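# Mount circuit board in tester, latch lid, return gripper

## Task

Lift the circuit board out of its tray and set it flat inside the tester with its components facing up, the tester's two pins passing through the board's holes, and the board's white connector aimed at the lone black post (the reverse orientation counts as a failure); then shut the tester lid until it latches. Use either gripper from the tool stand, and once finished put any gripper you took back into an empty stand slot, release it and move the arm away. A tool locked on the arm counts as part of the arm.

## Robot and tools

Robot and view. One arm ends in a tool changer. Two grippers, grip50 and grip85, hang in a tool stand, and the arm starts with none attached. Images come from cam_high (504x504) and then cam_wrist (616x616, fisheye).

Frames. Every pose is in the scene frame, with its origin on the table top under the arm base, +z up, and +y to the left when facing along +x. The base may be tilted. end_effector_position is always the center of the changer's flat face, in metres, and end_effector_quat_wxyz is its orientation with w first. The face's z axis points away from the arm. Measured from that center along the face's x, y, z axes in mm, grip50's grip point is (0, -25, 180) and grip85's is (0, 0, 173) when closed, 13 mm closer to the face when fully open. Both grippers close along the face's x axis. Printed positions get less accurate at long reach.

execute_actions(actions). actions is a list of actions that run in order. Each action is a list of 1 to 15 rows, and each row lasts one control step (1/30 s). If there are fewer than 15 rows, the last row repeats until 15 steps have passed. A row has 14 numbers: x, y, z, qw, qx, qy, qz, lock, grip50_position, grip50_force_limit, grip50_speed, grip85_position, grip85_force_limit, grip85_speed. The first seven are an absolute pose for the changer face in the scene frame. The last seven must lie in [-1, 1]. An action is refused if its target is more than 0.6 m from the face's position at that action's start, along any face axis. If the first action fails this check, or any action is malformed, nothing in the call runs. On each step the command is clipped to within 100 mm and 16 degrees of the measured pose. After an action the arm goes no farther than the last clipped pose, so send far goals over several actions. Repeat your chosen quaternion in every row rather than copying a reported one that may have drifted. An empty list just returns the state and images. Motion lags commands by about 0.17 s.

move(target, speed, stop_force, blocking). target is one 14-number row laid out as above, and its pose is absolute. The face travels in a straight line to it over 0.5 to 10 s and turns the short way round. speed is in m/s, from 0.002 to 0.5 with a default of 0.25, and turning is capped at twice that value in rad/s. The path does not slow down for obstacles and may overshoot speed when the arm is nearly straight. stop_force (13 to 80 N) ends the path when the wrist senses that much added push against the direction of travel. The arm then backs up two steps and holds. With stop_force set, go very slowly. Do not use stop_force on moves that rotate the face, or when pulling away from a surface you are pressing. It is not allowed in the first 0.2 s or together with blocking=false. blocking=false returns after 0.5 s. Then use wait(0) or stop before sending other commands. The result's move: line gives the ending (done, contact, held, off_target, moving, fault), which limits acted, and the distance left to the target.

wait(seconds): 0 to 10 s, holding the last command. stop(): brakes a running move. zoom_image(camera, region): camera is cam_high or cam_wrist, and region is [x0, y0, x1, y1] in image pixels, at most 504x504. finished_scene(scene): ends the current scene by its number and cannot be undone.

Tool pickup. Bring the face flush onto the tool plate, within about 1 mm of its center and about 1 degree of tilt or twist. The face's -y axis must point toward the open side of the fork holding the plate. When plate_near reads 1, send lock +1 and wait for locked = 1. lock 0 keeps the last lock command. After locking, the tool's readings show n/a while it starts up. During startup a gripper closes and then opens fully, so nothing should be between its fingers. Then it follows its position number immediately. To take the tool out, raise it 10 to 30 mm (about 20), then move at least 110 mm in the face's -y direction out of the fork, and only then lift higher. To return it, follow the same path in reverse. When in_stand reads 1, keep still, send lock -1 and wait for unlocked = 1. Outside the stand an unlock is refused (unlock_refused = 1). Fork arms sit 40 to 70 mm to each side of the slot middle along face x, reach 45 mm toward the open side, and have tops 18 mm below the plate face. Slots are 180 mm apart. The changer is 63 mm wide. Its contact block sticks out 46 mm on the face's -y side and its lock motor 58 mm on the +y side.

Grippers. Position +1 is fully open (50 mm for grip50, 85 mm for grip85). The pads meet at about -0.65 (grip50) or -0.8 (grip85). Send -1 and keep sending it to grip, then confirm object_status = 2 (0 moving, 1 blocked while opening, 2 blocked while closing, 3 reached the target or pads met; thin parts may read 3). force_limit runs from 20 N at -1 up to 185 N (grip50) or 235 N (grip85) at +1. speed runs from about 20 mm/s at -1 to 150 mm/s at +1. A new force or speed only applies with a new position number, which must differ by at least 0.01. position_measured is in counts, about 3 when open. grip50 width in mm is about (250 - counts) x 0.202. For grip85, 78 ≈ 60 mm, 130 ≈ 40 mm, 180 ≈ 20 mm, and 230 = pads touching.

Readings. Wrist force and torque are given on the face's own axes, with offsets up to about 5.5 N and saturation near 100 N. 'pose unreachable' means the clearance check changed the command. 'Hand target' is the pose the controller is currently steering toward.

Avoid. Any outside force of 150 N, or joint torque at its limit (wrist joints 50.2 N m, elbow 139), freezes the arm for 10 s. The arm is stiff, so even a target slightly past a firm contact can trip a fault. Approach contacts slowly, using stop_force. Watch MOTOR HOT warnings, since at 85 °C the brakes lock. Don't drop the board, slam the lid, or push anything off the table. Loose parts may get nudged now and then, so check the images.

Each tool is called as name([rows], argument=value, ...), one row to a line, values as JSON.

## Session

execute_actions(actions=[])

Scene clock: 0.00 s.
end_effector_position=(+0.7796, -0.2297, +0.2745) locked=0 unlocked=1 plate_near=0 in_stand=0 unlock_refused=0 tool_id=none grip50_position_measured=n/a grip50_object_status=n/a grip85_position_measured=n/a grip85_object_status=n/a end_effector_quat_wxyz=(+0.013, +0.583, +0.711, +0.392) end_effector_velocity=(+0.000, +0.000, +0.000) end_effector_angular_velocity=(-0.001, -0.001, +0.001)
Joint positions: [-0.687 -1.244  1.965 -2.339 -0.766 -0.853]
Joint velocities: [ 0.     0.    -0.     0.     0.    -0.002]
Joint torques (N m, as the arm reports them, + toward a larger angle): no reading
Motor temperatures (°C, as the motors report them): [28 25 28 33 35 28]
Wrist force (N, on the end effector, along its own x y z axes, offset not removed): no reading
Wrist torque (N m, same axes, about the end effector's origin, offset not removed): no reading
Hand target: +0.780, -0.230, +0.274; +0.013, +0.583, +0.711, +0.392

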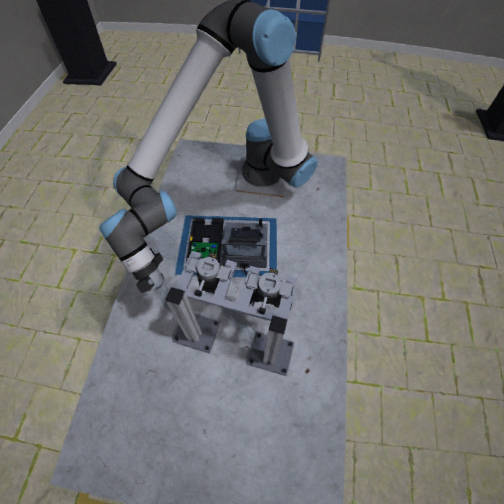

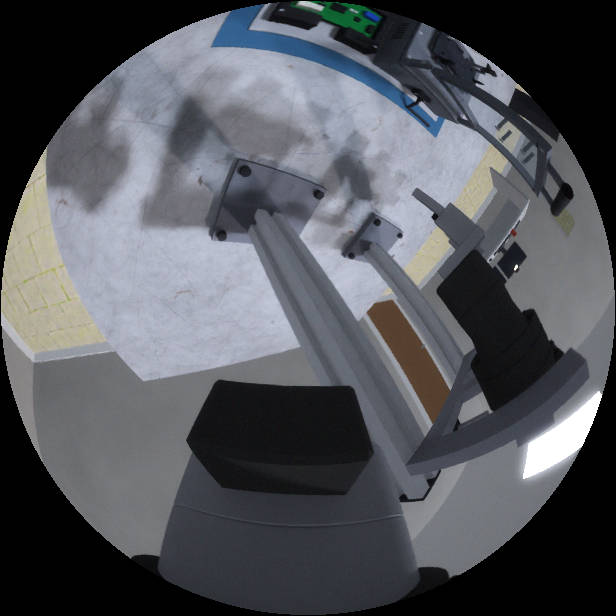

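zoom_image(camera="cam_high", region=[150, 200, 310, 330])

zoom_image(camera="cam_wrist", region=[200, 0, 616, 300])

Region (150, 200, 310, 330) of cam_high's 504x504 image, scaled by 3.150, with more detail than that image has; it fills the top 410 rows of this view, and the rest is white.

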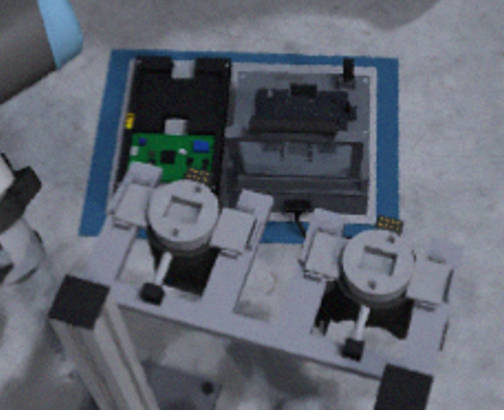

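Region (200, 0, 616, 300) of cam_wrist's 616x616 image, scaled by 1.212, with more detail than that image has; it fills the top 363 rows of this view, and the rest is white.

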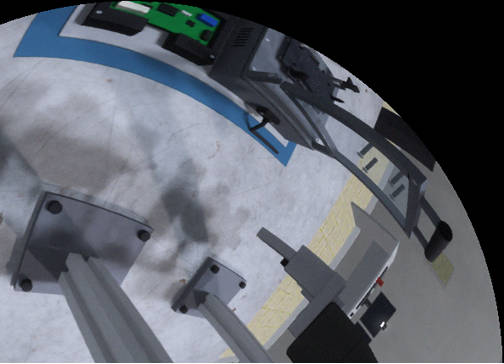

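move(target=[0.74,-0.27,0.50,0,0.707,0.707,0,0,1,0,0,1,0,0], speed=0.3)

move(target=[0.70,0,0.60,0,0.707,0.707,0,0,1,0,0,1,0,0], speed=0.3)

Scene clock: 13.83 s.
end_effector_position=(+0.7399, -0.2700, +0.4997) locked=0 unlocked=1 plate_near=0 in_stand=0 unlock_refused=0 tool_id=none grip50_position_measured=n/a grip50_object_status=n/a grip85_position_measured=n/a grip85_object_status=n/a end_effector_quat_wxyz=(+0.000, +0.707, +0.707, +0.001) end_effector_velocity=(-0.000, -0.001, +0.002) end_effector_angular_velocity=(-0.007, +0.011, -0.003)
Joint positions: [-0.583 -1.426  1.629 -1.774 -1.57  -0.573]
Joint velocities: [ 0.002  0.002 -0.007  0.011 -0.012  0.005]
Joint torques (N m, as the arm reports them, + toward a larger angle): [  9.26 -49.58 -58.01  -3.29  -1.09   3.63]
Motor temperatures (°C, as the motors report them): [28 25 28 33 35 28]
Wrist force (N, on the end effector, along its own x y z axes, offset not removed): [-1.8 -0.8 -0.1]
Wrist torque (N m, same axes, about the end effector's origin, offset not removed): [0.03 -0.03 -0.04]
Hand target: +0.740, -0.270, +0.500; +0.000, +0.707, +0.707, -0.000
Off the commanded pose: 0.000 m, 0 deg.
move: done

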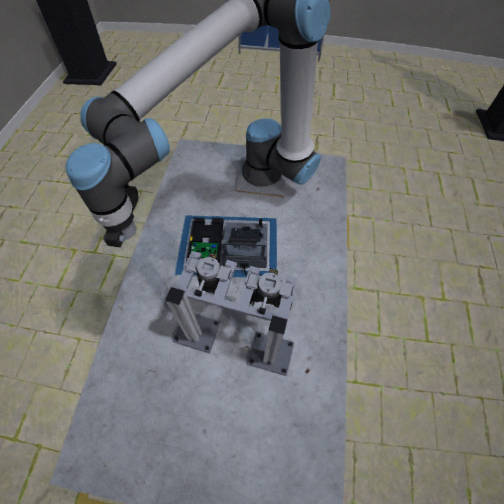

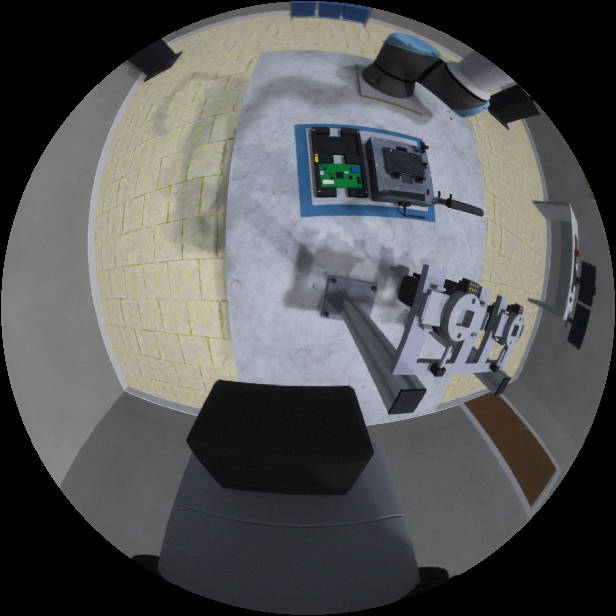

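Scene clock: 15.50 s.
end_effector_position=(+0.7002, -0.0005, +0.5998) locked=0 unlocked=1 plate_near=0 in_stand=0 unlock_refused=0 tool_id=none grip50_position_measured=n/a grip50_object_status=n/a grip85_position_measured=n/a grip85_object_status=n/a end_effector_quat_wxyz=(+0.000, +0.707, +0.707, -0.000) end_effector_velocity=(+0.000, +0.003, +0.001) end_effector_angular_velocity=(+0.000, +0.001, +0.001)
Joint positions: [-0.261 -1.592  1.628 -1.608 -1.572 -0.251]
Joint velocities: [ 0.004  0.    -0.002  0.002 -0.     0.002]
Joint torques (N m, as the arm reports them, + toward a larger angle): [ 13.94 -73.94 -57.22  -2.33  -2.48   3.67]
Motor temperatures (°C, as the motors report them): [28 25 28 33 35 28]
Wrist force (N, on the end effector, along its own x y z axes, offset not removed): [0.7 -1.5 -1.7]
Wrist torque (N m, same axes, about the end effector's origin, offset not removed): [-0.11 -0.28 -0.08]
Hand target: +0.700, -0.000, +0.600; +0.000, +0.707, +0.707, -0.000
Off the commanded pose: 0.001 m, 0 deg.
move: done

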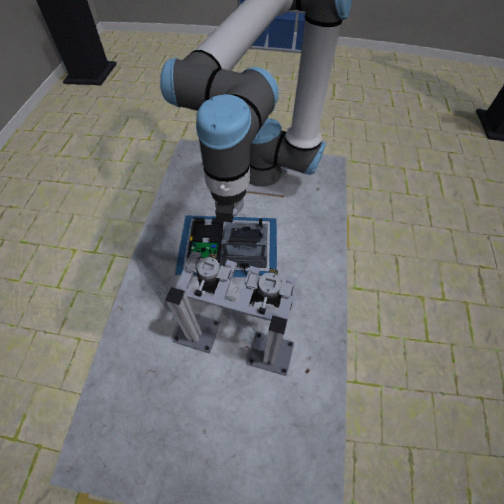

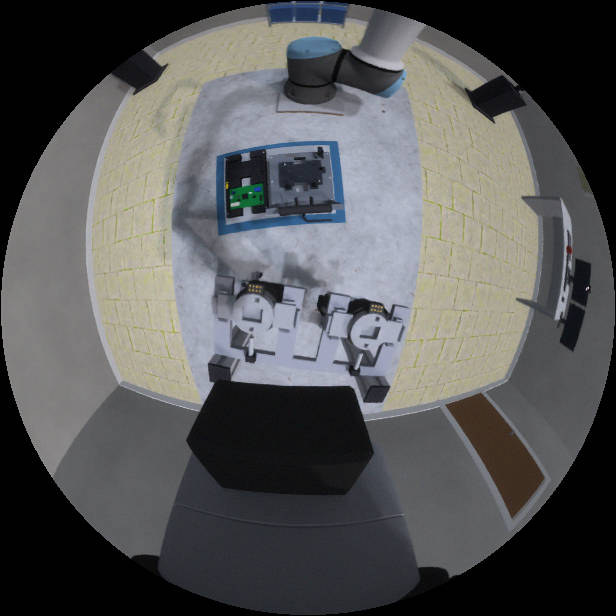

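move(target=[0.62,0,0.55,0,0,1,0,0,1,0,0,1,0,0], speed=0.5)

zoom_image(camera="cam_wrist", region=[108, 120, 508, 400])

Scene clock: 35.53 s.
end_effector_position=(+0.6201, +0.0001, +0.5500) locked=0 unlocked=1 plate_near=0 in_stand=0 unlock_refused=0 tool_id=none grip50_position_measured=n/a grip50_object_status=n/a grip85_position_measured=n/a grip85_object_status=n/a end_effector_quat_wxyz=(-0.000, +0.001, +1.000, -0.000) end_effector_velocity=(-0.001, +0.000, -0.000) end_effector_angular_velocity=(+0.001, -0.001, +0.014)
Joint positions: [-0.294 -1.722  1.835 -1.683 -1.572 -1.853]
Joint velocities: [-0.    -0.001  0.001 -0.001  0.001 -0.014]
Joint torques (N m, as the arm reports them, + toward a larger angle): [-10.33 -58.82 -42.82  -9.21   1.16  -4.31]
Motor temperatures (°C, as the motors report them): [28 25 28 33 35 28]
Wrist force (N, on the end effector, along its own x y z axes, offset not removed): [-1.2 1.7 -2.3]
Wrist torque (N m, same axes, about the end effector's origin, offset not removed): [0.13 -0.13 -0.16]
Hand target: +0.620, +0.000, +0.550; -0.000, +0.000, +1.000, +0.000
Off the commanded pose: 0.000 m, 0 deg.
move: done

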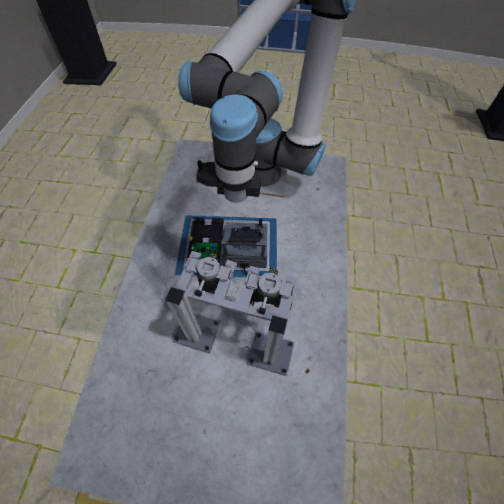

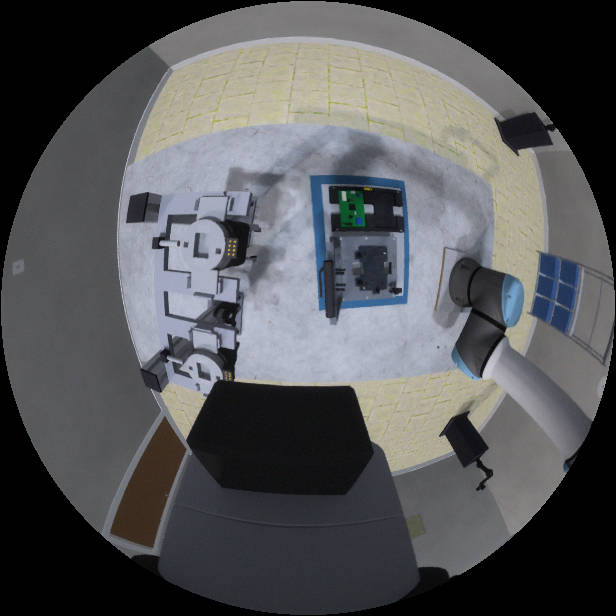

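Region (108, 120, 508, 400) of cam_wrist's 616x616 image, scaled by 1.260, with more detail than that image has; it fills the top 353 rows of this view, and the rest is white.

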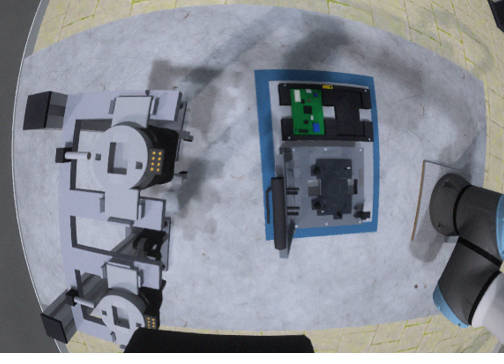

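move(target=[0.737,-0.08,0.47,0,0.760,0.649,0,0,1,0,0,1,0,0], speed=0.5)

zoom_image(camera="cam_wrist", region=[180, 220, 480, 420])

Scene clock: 51.50 s.
end_effector_position=(+0.7368, -0.0799, +0.4702) locked=0 unlocked=1 plate_near=0 in_stand=0 unlock_refused=0 tool_id=none grip50_position_measured=n/a grip50_object_status=n/a grip85_position_measured=n/a grip85_object_status=n/a end_effector_quat_wxyz=(-0.000, +0.760, +0.650, +0.000) end_effector_velocity=(+0.001, +0.001, +0.000) end_effector_angular_velocity=(-0.001, -0.001, -0.011)
Joint positions: [-0.355 -1.491  1.755 -1.834 -1.572 -0.189]
Joint velocities: [ 0.001  0.001 -0.001 -0.001 -0.001  0.013]
Joint torques (N m, as the arm reports them, + toward a larger angle): [-11.53 -44.05 -59.11  -9.2   -2.37   4.97]
Motor temperatures (°C, as the motors report them): [28 25 28 33 35 28]
Wrist force (N, on the end effector, along its own x y z axes, offset not removed): [0.4 0.3 -1.3]
Wrist torque (N m, same axes, about the end effector's origin, offset not removed): [0.03 -0.25 -0.12]
Hand target: +0.737, -0.080, +0.470; -0.000, +0.760, +0.649, +0.000
Off the commanded pose: 0.000 m, 0 deg.
move: done

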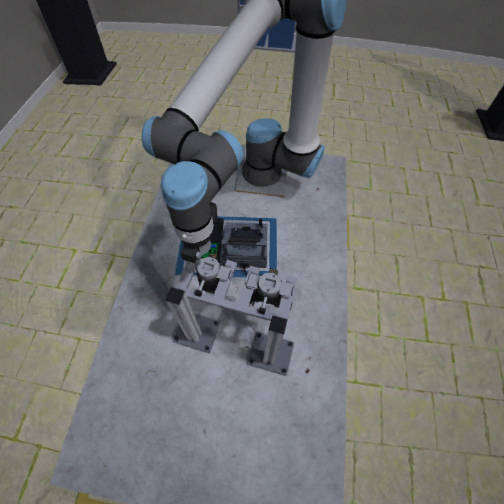

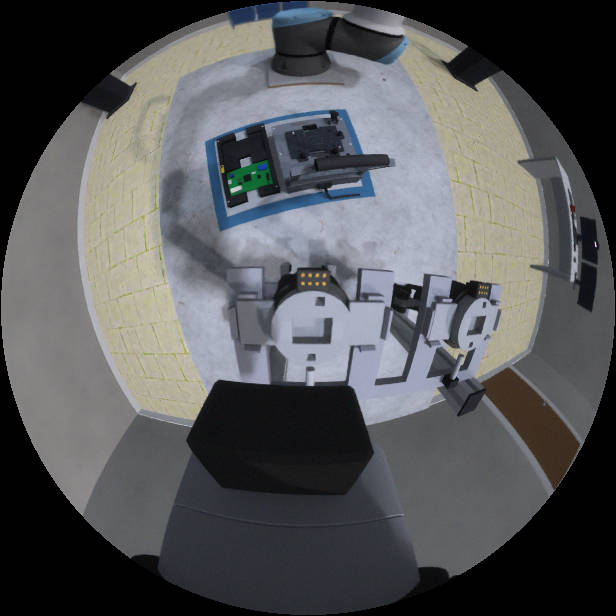

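Region (180, 220, 480, 420) of cam_wrist's 616x616 image, scaled by 1.680, with more detail than that image has.

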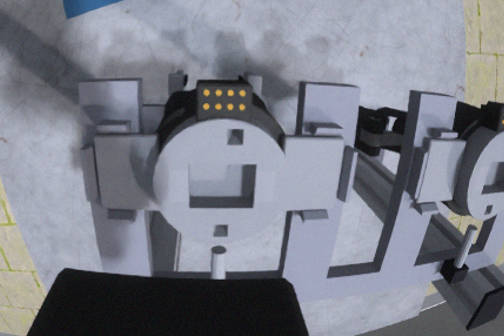

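move(target=[0.733,-0.071,0.42,0,0.760,0.649,0,0,1,0,0,1,0,0], speed=0.15)

zoom_image(camera="cam_wrist", region=[130, 220, 480, 450])

Scene clock: 59.10 s.
end_effector_position=(+0.7330, -0.0711, +0.4203) locked=0 unlocked=1 plate_near=0 in_stand=0 unlock_refused=0 tool_id=none grip50_position_measured=n/a grip50_object_status=n/a grip85_position_measured=n/a grip85_object_status=n/a end_effector_quat_wxyz=(-0.000, +0.760, +0.649, -0.000) end_effector_velocity=(+0.000, +0.000, -0.002) end_effector_angular_velocity=(-0.000, -0.001, -0.001)
Joint positions: [-0.345 -1.474  1.827 -1.924 -1.572 -0.177]
Joint velocities: [ 0.     0.001  0.003 -0.005  0.     0.001]
Joint torques (N m, as the arm reports them, + toward a larger angle): [ 10.62 -43.87 -41.58  -8.2   -2.3    3.7 ]
Motor temperatures (°C, as the motors report them): [28 25 29 33 35 28]
Wrist force (N, on the end effector, along its own x y z axes, offset not removed): [-0.9 -2.0 -3.0]
Wrist torque (N m, same axes, about the end effector's origin, offset not removed): [-0.13 -0.21 -0.11]
Hand target: +0.733, -0.071, +0.420; +0.000, +0.760, +0.649, -0.000
Off the commanded pose: 0.000 m, 0 deg.
move: done

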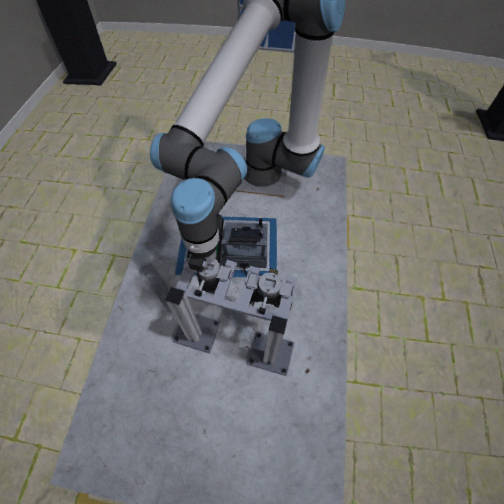

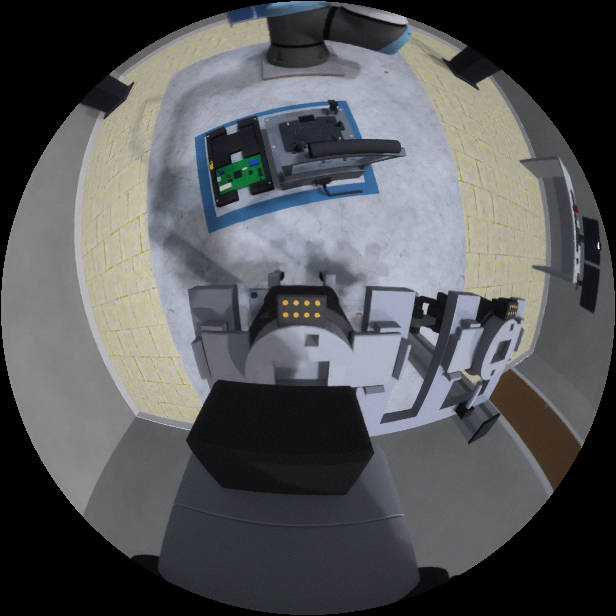

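Region (130, 220, 480, 450) of cam_wrist's 616x616 image, scaled by 1.440, with more detail than that image has; it fills the top 331 rows of this view, and the rest is white.

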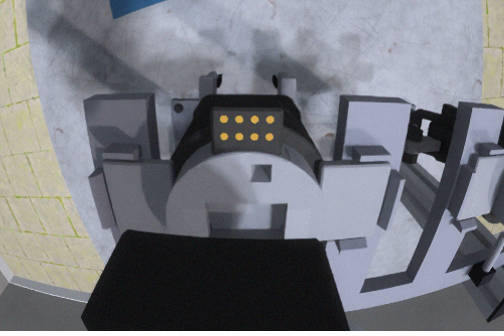

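move(target=[0.7255,-0.068,0.392,0,0.760,0.649,0,0,1,0,0,1,0,0], speed=0.08)

zoom_image(camera="cam_wrist", region=[130, 240, 480, 470])

Scene clock: 72.50 s.
end_effector_position=(+0.7256, -0.0680, +0.3923) locked=0 unlocked=1 plate_near=0 in_stand=0 unlock_refused=0 tool_id=none grip50_position_measured=n/a grip50_object_status=n/a grip85_position_measured=n/a grip85_object_status=n/a end_effector_quat_wxyz=(-0.000, +0.760, +0.649, -0.000) end_effector_velocity=(-0.001, -0.000, -0.002) end_effector_angular_velocity=(-0.000, -0.001, -0.001)
Joint positions: [-0.345 -1.468  1.874 -1.976 -1.572 -0.177]
Joint velocities: [-0.001 -0.     0.004 -0.004  0.     0.   ]
Joint torques (N m, as the arm reports them, + toward a larger angle): [  8.34 -48.74 -39.32  -9.41  -1.76   3.81]
Motor temperatures (°C, as the motors report them): [28 25 29 33 35 28]
Wrist force (N, on the end effector, along its own x y z axes, offset not removed): [-1.1 -2.0 -0.4]
Wrist torque (N m, same axes, about the end effector's origin, offset not removed): [-0.04 -0.27 -0.14]
Hand target: +0.725, -0.068, +0.392; -0.000, +0.760, +0.649, -0.000
Off the commanded pose: 0.000 m, 0 deg.
move: done

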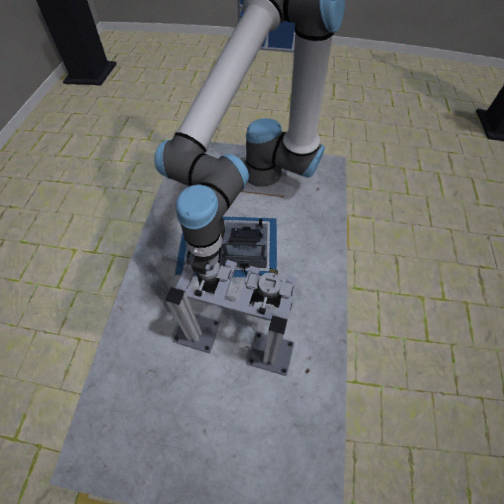

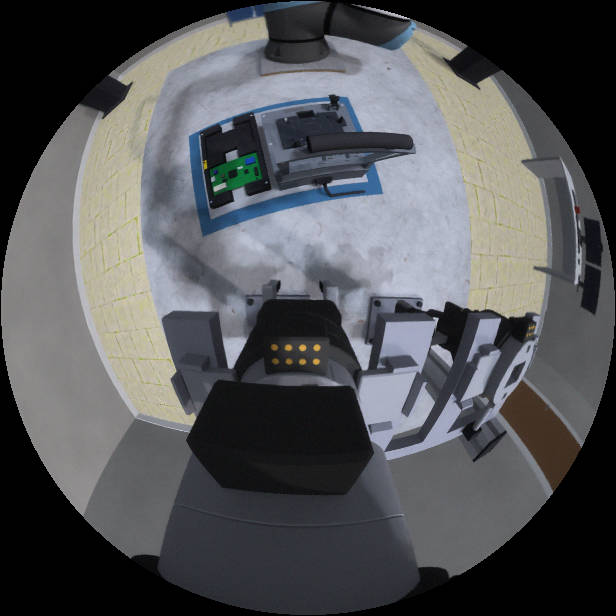

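Region (130, 240, 480, 470) of cam_wrist's 616x616 image, scaled by 1.440, with more detail than that image has; it fills the top 331 rows of this view, and the rest is white.

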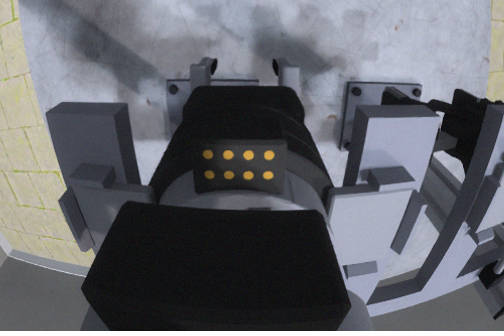

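zoom_image(camera="cam_wrist", region=[150, 290, 310, 400])

zoom_image(camera="cam_wrist", region=[290, 290, 450, 400])

Region (150, 290, 310, 400) of cam_wrist's 616x616 image, scaled by 3.150, with more detail than that image has; it fills the top 346 rows of this view, and the rest is white.

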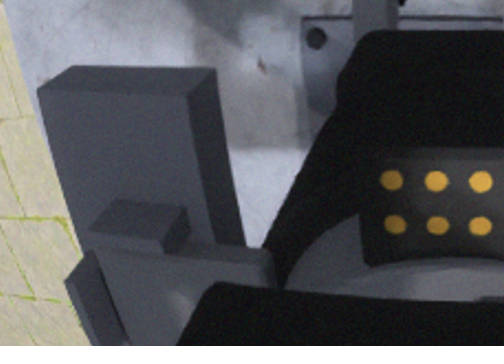

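Region (290, 290, 450, 400) of cam_wrist's 616x616 image, scaled by 3.150, with more detail than that image has; it fills the top 346 rows of this view, and the rest is white.

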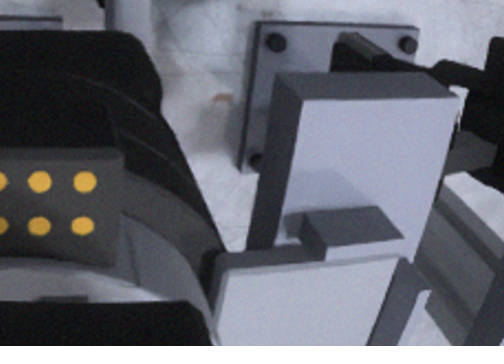

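move(target=[0.7227,-0.0662,0.380,0,0.760,0.649,0,0,1,0,0,1,0,0], speed=0.03)

zoom_image(camera="cam_wrist", region=[130, 300, 300, 420])

zoom_image(camera="cam_wrist", region=[290, 300, 460, 420])

Scene clock: 88.10 s.
end_effector_position=(+0.7228, -0.0662, +0.3803) locked=0 unlocked=1 plate_near=0 in_stand=0 unlock_refused=0 tool_id=none grip50_position_measured=n/a grip50_object_status=n/a grip85_position_measured=n/a grip85_object_status=n/a end_effector_quat_wxyz=(-0.000, +0.760, +0.649, -0.000) end_effector_velocity=(-0.001, -0.001, -0.002) end_effector_angular_velocity=(+0.000, +0.000, -0.002)
Joint positions: [-0.343 -1.465  1.893 -1.999 -1.572 -0.176]
Joint velocities: [-0.002  0.001  0.004 -0.004  0.    -0.   ]
Joint torques (N m, as the arm reports them, + toward a larger angle): [  9.1  -47.   -37.48  -8.31   1.26   3.83]
Motor temperatures (°C, as the motors report them): [28 25 29 33 35 28]
Wrist force (N, on the end effector, along its own x y z axes, offset not removed): [0.7 -2.0 0.4]
Wrist torque (N m, same axes, about the end effector's origin, offset not removed): [-0.08 -0.35 -0.14]
Hand target: +0.723, -0.066, +0.380; -0.000, +0.760, +0.649, -0.000
Off the commanded pose: 0.000 m, 0 deg.
move: done

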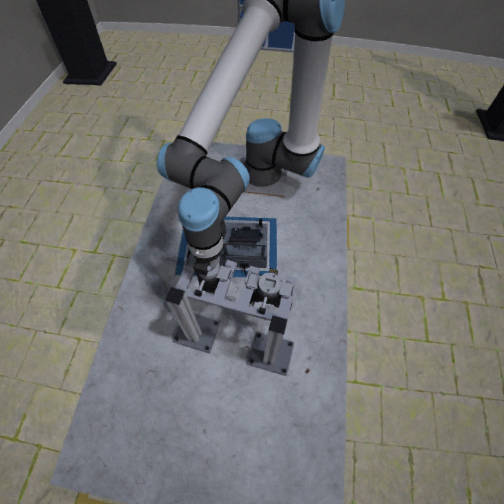

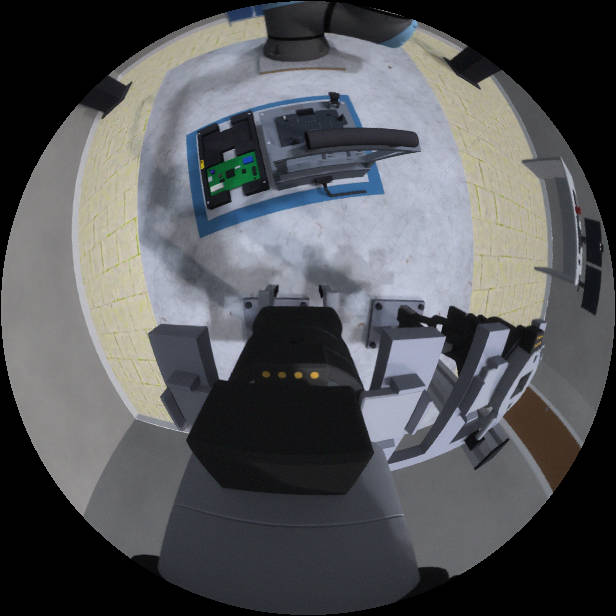

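Region (130, 300, 300, 420) of cam_wrist's 616x616 image, scaled by 2.965, with more detail than that image has; it fills the top 356 rows of this view, and the rest is white.

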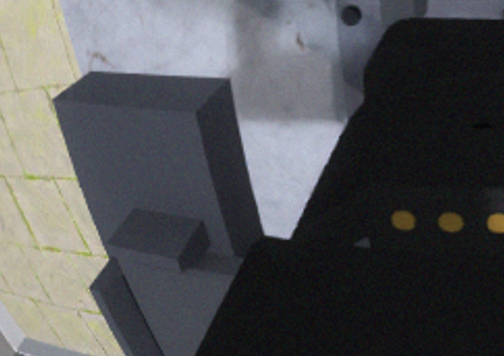

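Region (290, 300, 460, 420) of cam_wrist's 616x616 image, scaled by 2.965, with more detail than that image has; it fills the top 356 rows of this view, and the rest is white.

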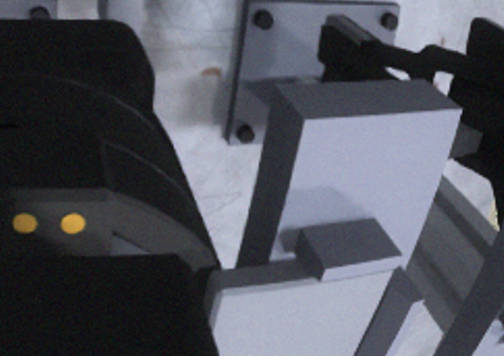

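move(target=[0.7228,-0.0662,0.355,0,0.760,0.649,0,0,1,0,0,1,0,0], speed=0.006, stop_force=15)

zoom_image(camera="cam_wrist", region=[120, 310, 290, 430])

zoom_image(camera="cam_wrist", region=[300, 310, 470, 430])

Scene clock: 98.63 s.
end_effector_position=(+0.7228, -0.0662, +0.3712) locked=0 unlocked=1 plate_near=0 in_stand=0 unlock_refused=0 tool_id=none grip50_position_measured=n/a grip50_object_status=n/a grip85_position_measured=n/a grip85_object_status=n/a end_effector_quat_wxyz=(+0.000, +0.760, +0.649, +0.000) end_effector_velocity=(-0.000, -0.001, +0.001) end_effector_angular_velocity=(+0.001, +0.003, -0.002)
Joint positions: [-0.343 -1.458  1.903 -2.016 -1.572 -0.176]
Joint velocities: [-0.002 -0.    -0.001  0.005 -0.     0.001]
Joint torques (N m, as the arm reports them, + toward a larger angle): [  8.5  -57.39 -29.39   2.27   1.52   3.61]
Motor temperatures (°C, as the motors report them): [28 25 29 33 35 28]
Wrist force (N, on the end effector, along its own x y z axes, offset not removed): [-0.8 0.7 -40.6]
Wrist torque (N m, same axes, about the end effector's origin, offset not removed): [0.20 -0.39 -0.17]
Hand target: +0.723, -0.066, +0.371; +0.000, +0.760, +0.649, +0.000
Off the commanded pose: 0.016 m, 0 deg.
move: contact

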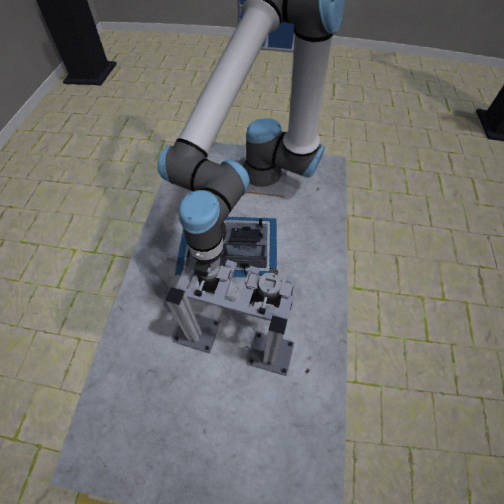

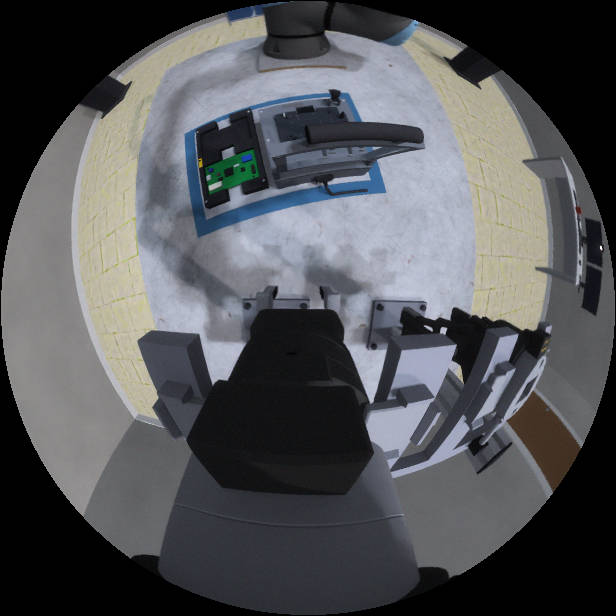

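Region (120, 310, 290, 430) of cam_wrist's 616x616 image, scaled by 2.965, with more detail than that image has; it fills the top 356 rows of this view, and the rest is white.

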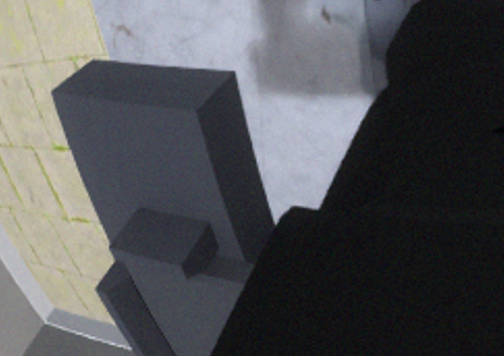

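Region (300, 310, 470, 430) of cam_wrist's 616x616 image, scaled by 2.965, with more detail than that image has; it fills the top 356 rows of this view, and the rest is white.

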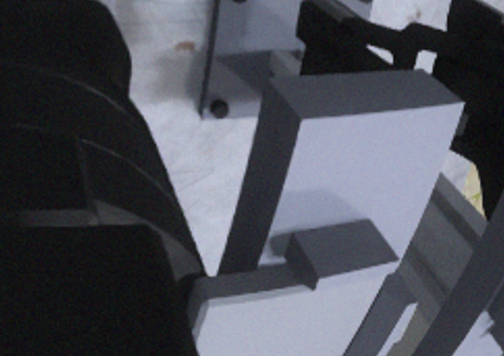

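execute_actions([
  [[0.7228,-0.0662,0.39,0,0.760,0.649,0,0,1,0,0,1,0,0]],
  [[0.6302,-0.1072,0.39,0,0.760,0.649,0,0,1,0,0,1,0,0]],
  [[0.6302,-0.1072,0.39,0,0.760,0.649,0,0,1,0,0,1,0,0]],
  [[0.6302,-0.1072,0.343,0,0.760,0.649,0,0,1,0,0,1,0,0]],
  [[0.6302,-0.1072,0.343,0,0.760,0.649,0,0,1,0,0,1,0,0]],
])

move(target=[0.6549,-0.1111,0.343,0,0.760,0.649,0,0,1,0,0,1,0,0], speed=0.005, stop_force=13)

Scene clock: 126.30 s.
end_effector_position=(+0.6302, -0.1073, +0.3430) locked=0 unlocked=1 plate_near=0 in_stand=0 unlock_refused=0 tool_id=none grip50_position_measured=n/a grip50_object_status=n/a grip85_position_measured=n/a grip85_object_status=n/a end_effector_quat_wxyz=(-0.000, +0.760, +0.649, +0.000) end_effector_velocity=(+0.000, +0.001, -0.000) end_effector_angular_velocity=(+0.000, +0.000, +0.004)
Joint positions: [-0.454 -1.578  2.085 -2.079 -1.572 -0.286]
Joint velocities: [ 0.001  0.     0.    -0.     0.    -0.002]
Joint torques (N m, as the arm reports them, + toward a larger angle): [  8.51 -32.41 -36.99  -9.53   0.64   3.56]
Motor temperatures (°C, as the motors report them): [28 25 29 33 35 28]
Wrist force (N, on the end effector, along its own x y z axes, offset not removed): [-0.5 -0.3 0.6]
Wrist torque (N m, same axes, about the end effector's origin, offset not removed): [0.05 -0.26 -0.16]
Hand target: +0.630, -0.107, +0.343; -0.000, +0.760, +0.649, -0.000
Off the commanded pose: 0.000 m, 0 deg.
Step readings (end_effector_position; steps 1 to 15: 1st action; 16 to 30: 2nd action; 31 to 45: 3rd action; 46 to 60: 4th action; 61 to 75: 5th action):
0: (+0.7228, -0.0662, +0.3715)
1: (+0.7228, -0.0662, +0.3717)
2: (+0.7228, -0.0662, +0.3738)
4: (+0.7228, -0.0662, +0.3803)
8: (+0.7228, -0.0662, +0.3868)
15: (+0.7228, -0.0662, +0.3895)
16: (+0.7227, -0.0663, +0.3897)
17: (+0.7192, -0.0694, +0.3903)
19: (+0.6939, -0.0822, +0.3903)
23: (+0.6554, -0.0967, +0.3884)
30: (+0.6343, -0.1053, +0.3895)
31: (+0.6333, -0.1057, +0.3896)
32: (+0.6326, -0.1061, +0.3897)
34: (+0.6316, -0.1065, +0.3898)
38: (+0.6307, -0.1070, +0.3899)
45: (+0.6303, -0.1072, +0.3900)
46: (+0.6302, -0.1071, +0.3898)
47: (+0.6300, -0.1071, +0.3852)
49: (+0.6291, -0.1067, +0.3688)
53: (+0.6293, -0.1069, +0.3518)
60: (+0.6300, -0.1072, +0.3443)
61: (+0.6301, -0.1072, +0.3440)
62: (+0.6301, -0.1072, +0.3438)
64: (+0.6301, -0.1072, +0.3435)
68: (+0.6302, -0.1073, +0.3432)
75: end_effector_position above

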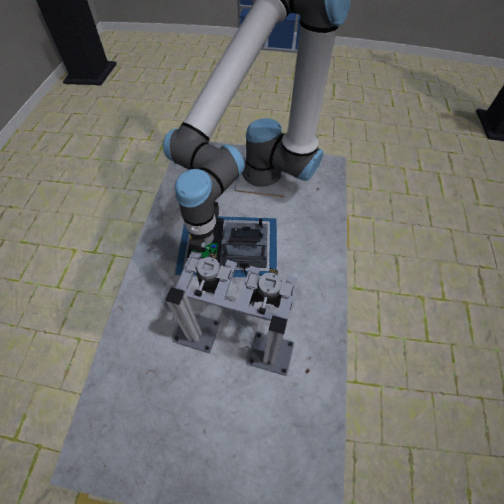

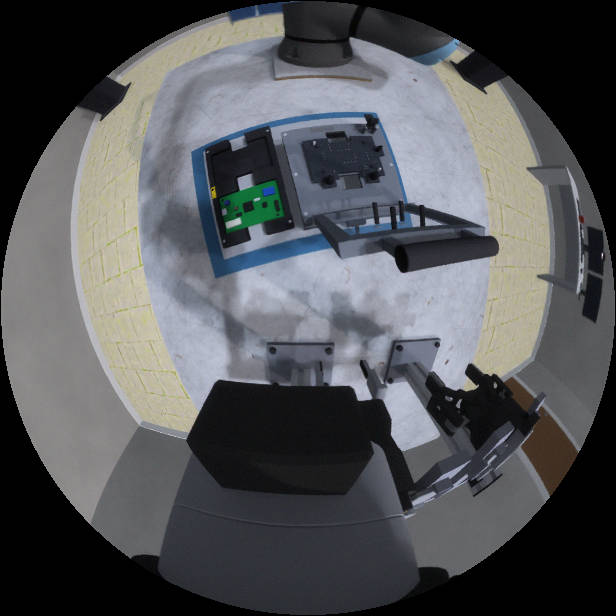

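Scene clock: 131.53 s.
end_effector_position=(+0.6547, -0.1111, +0.3430) locked=0 unlocked=1 plate_near=0 in_stand=0 unlock_refused=0 tool_id=none grip50_position_measured=n/a grip50_object_status=n/a grip85_position_measured=n/a grip85_object_status=n/a end_effector_quat_wxyz=(+0.000, +0.760, +0.649, -0.000) end_effector_velocity=(+0.001, -0.001, -0.001) end_effector_angular_velocity=(+0.000, +0.001, -0.002)
Joint positions: [-0.443 -1.536  2.043 -2.078 -1.572 -0.275]
Joint velocities: [-0.001  0.003 -0.002  0.    -0.     0.001]
Joint torques (N m, as the arm reports them, + toward a larger angle): [ 13.45 -37.78 -55.39  -1.39  -2.19   3.83]
Motor temperatures (°C, as the motors report them): [28 25 29 33 35 28]
Wrist force (N, on the end effector, along its own x y z axes, offset not removed): [-0.4 -1.7 -0.8]
Wrist torque (N m, same axes, about the end effector's origin, offset not removed): [-0.09 -0.26 -0.09]
Hand target: +0.655, -0.111, +0.343; +0.000, +0.760, +0.649, -0.000
Off the commanded pose: 0.000 m, 0 deg.
move: done

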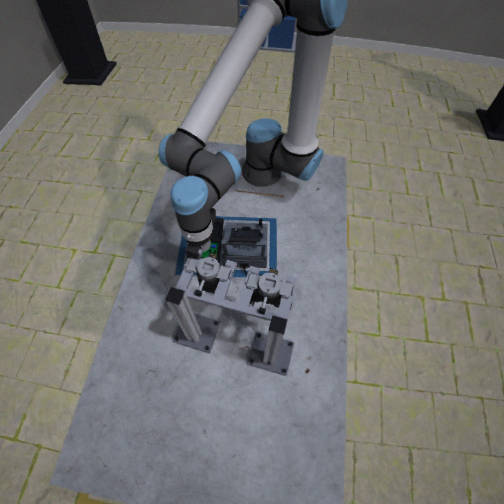

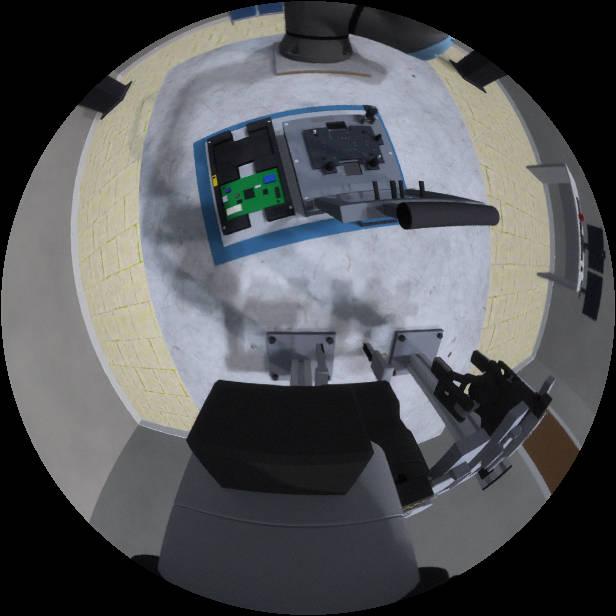

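move(target=[0.6549,-0.1111,0.331,0,0.760,0.649,0,0,1,0,0,1,0,0], speed=0.005, stop_force=13)

Scene clock: 136.93 s.
end_effector_position=(+0.6550, -0.1112, +0.3421) locked=0 unlocked=1 plate_near=0 in_stand=0 unlock_refused=0 tool_id=none grip50_position_measured=n/a grip50_object_status=n/a grip85_position_measured=n/a grip85_object_status=n/a end_effector_quat_wxyz=(+0.000, +0.760, +0.649, +0.000) end_effector_velocity=(-0.000, +0.002, +0.001) end_effector_angular_velocity=(+0.001, +0.002, +0.003)
Joint positions: [-0.443 -1.535  2.044 -2.08  -1.572 -0.275]
Joint velocities: [ 0.002 -0.001 -0.001  0.005 -0.    -0.001]
Joint torques (N m, as the arm reports them, + toward a larger angle): [  8.35 -51.69 -34.35   3.02  -2.26   3.92]
Motor temperatures (°C, as the motors report them): [28 25 29 33 35 28]
Wrist force (N, on the end effector, along its own x y z axes, offset not removed): [-0.3 0.3 -32.7]
Wrist torque (N m, same axes, about the end effector's origin, offset not removed): [-1.03 -0.41 -0.18]
Hand target: +0.655, -0.111, +0.342; +0.000, +0.760, +0.649, +0.000
Off the commanded pose: 0.011 m, 0 deg.
move: contact

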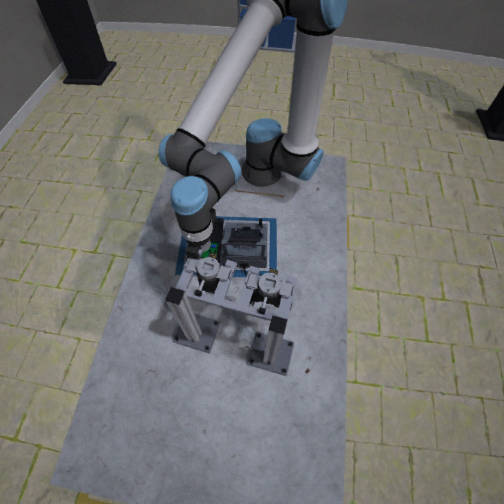

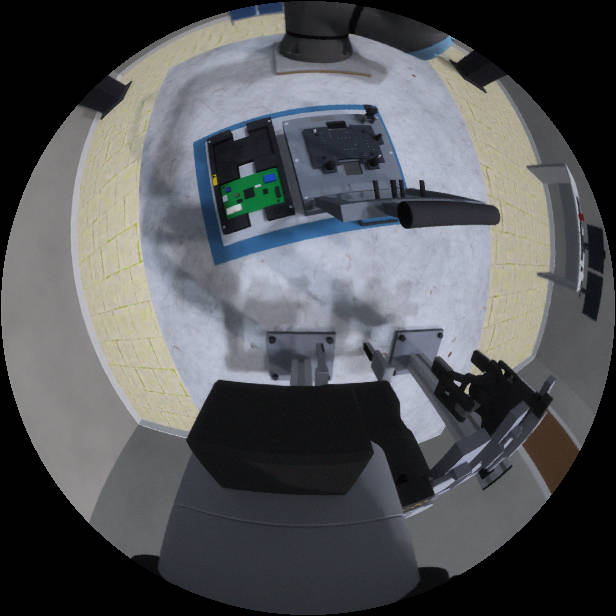

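execute_actions([
  [[0.6549,-0.1111,0.345,0,0.760,0.649,0,0,1,0,0,1,0,0],[0.6549,-0.1111,0.345,0,0.760,0.649,0,0,1,0,0,1,0,0],[0.6549,-0.1111,0.345,0,0.760,0.649,0,0,1,0,0,1,0,0],[0.6549,-0.1111,0.345,0,0.760,0.649,0,0,1,0,0,1,0,0],[0.6549,-0.1111,0.345,0,0.760,0.649,0,0,1,0,0,1,0,0],[0.645,-0.1095,0.345,0,0.760,0.649,0,0,1,0,0,1,0,0],[0.6342,-0.1078,0.345,0,0.760,0.649,0,0,1,0,0,1,0,0]],
  [[0.6342,-0.1078,0.345,0,0.760,0.649,0,0,1,0,0,1,0,0],[0.6342,-0.1078,0.345,0,0.760,0.649,0,0,1,0,0,1,0,0],[0.6342,-0.1078,0.345,0,0.760,0.649,0,0,1,0,0,1,0,0],[0.6342,-0.1078,0.336,0,0.760,0.649,0,0,1,0,0,1,0,0]],
])

move(target=[0.6549,-0.1111,0.336,0,0.760,0.649,0,0,1,0,0,1,0,0], speed=0.004, stop_force=13)

Scene clock: 144.43 s.
end_effector_position=(+0.6342, -0.1078, +0.3365) locked=0 unlocked=1 plate_near=0 in_stand=0 unlock_refused=0 tool_id=none grip50_position_measured=n/a grip50_object_status=n/a grip85_position_measured=n/a grip85_object_status=n/a end_effector_quat_wxyz=(+0.000, +0.760, +0.649, -0.000) end_effector_velocity=(-0.000, -0.001, -0.004) end_effector_angular_velocity=(+0.000, -0.000, +0.000)
Joint positions: [-0.452 -1.565  2.086 -2.092 -1.572 -0.284]
Joint velocities: [-0.002  0.004  0.005 -0.009  0.    -0.002]
Joint torques (N m, as the arm reports them, + toward a larger angle): [ -9.93 -33.04 -34.66  -9.92  -1.22  -3.21]
Motor temperatures (°C, as the motors report them): [28 25 29 33 35 28]
Wrist force (N, on the end effector, along its own x y z axes, offset not removed): [0.0 -0.4 -1.2]
Wrist torque (N m, same axes, about the end effector's origin, offset not removed): [0.00 -0.27 -0.07]
Hand target: +0.634, -0.108, +0.336; -0.000, +0.760, +0.649, -0.000
Off the commanded pose: 0.001 m, 0 deg.
Step readings (end_effector_position; steps 1 to 15: 1st action; 16 to 30: 2nd action):
0: (+0.6550, -0.1112, +0.3424)
1: (+0.6550, -0.1112, +0.3424)
2: (+0.6550, -0.1112, +0.3427)
4: (+0.6549, -0.1111, +0.3436)
8: (+0.6506, -0.1104, +0.3447)
15: (+0.6368, -0.1081, +0.3449)
16: (+0.6362, -0.1080, +0.3449)
17: (+0.6357, -0.1079, +0.3449)
19: (+0.6350, -0.1079, +0.3448)
23: (+0.6344, -0.1078, +0.3396)
30: end_effector_position above

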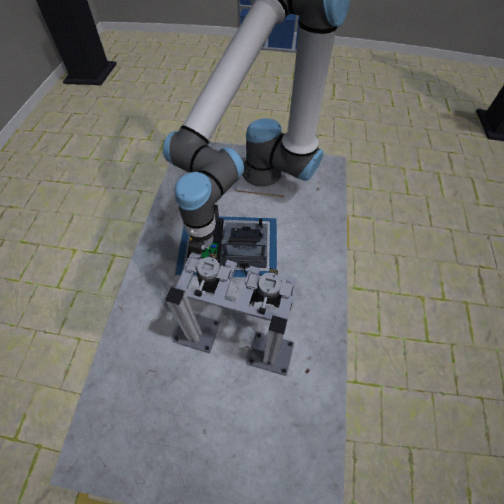

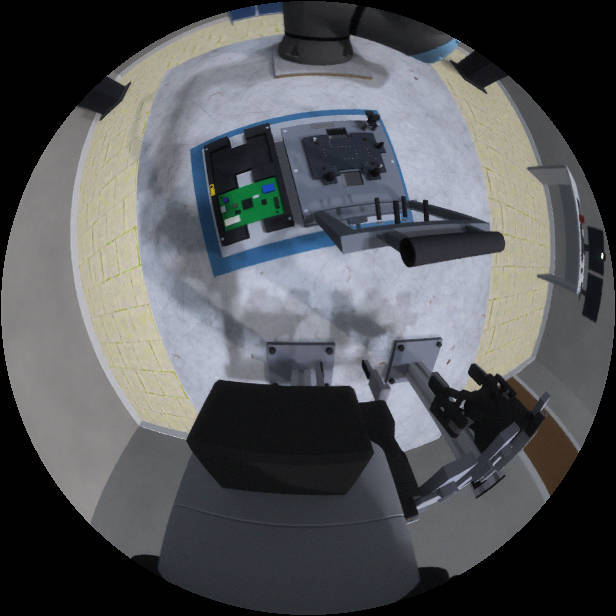

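Scene clock: 147.63 s.
end_effector_position=(+0.6453, -0.1095, +0.3362) locked=0 unlocked=1 plate_near=0 in_stand=0 unlock_refused=0 tool_id=none grip50_position_measured=n/a grip50_object_status=n/a grip85_position_measured=n/a grip85_object_status=n/a end_effector_quat_wxyz=(-0.000, +0.760, +0.649, -0.000) end_effector_velocity=(-0.000, +0.002, -0.000) end_effector_angular_velocity=(+0.000, +0.000, +0.002)
Joint positions: [-0.447 -1.546  2.067 -2.092 -1.572 -0.279]
Joint velocities: [ 0.002 -0.001  0.001  0.     0.    -0.   ]
Joint torques (N m, as the arm reports them, + toward a larger angle): [ -5.28 -61.97 -52.88 -10.26   1.18   1.99]
Motor temperatures (°C, as the motors report them): [28 25 29 33 35 28]
Wrist force (N, on the end effector, along its own x y z axes, offset not removed): [-2.4 -52.3 -9.4]
Wrist torque (N m, same axes, about the end effector's origin, offset not removed): [-1.24 -0.25 -0.52]
Hand target: +0.645, -0.110, +0.336; +0.000, +0.760, +0.649, -0.000
Off the commanded pose: 0.010 m, 0 deg.
move: contact

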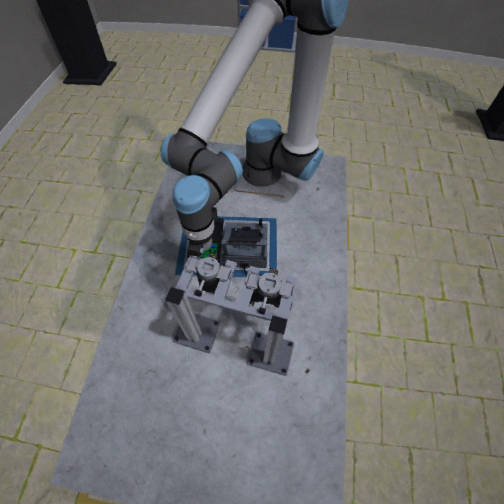

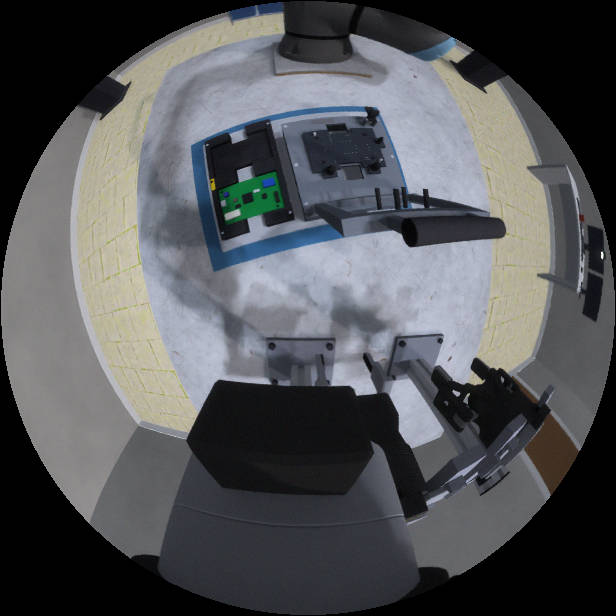

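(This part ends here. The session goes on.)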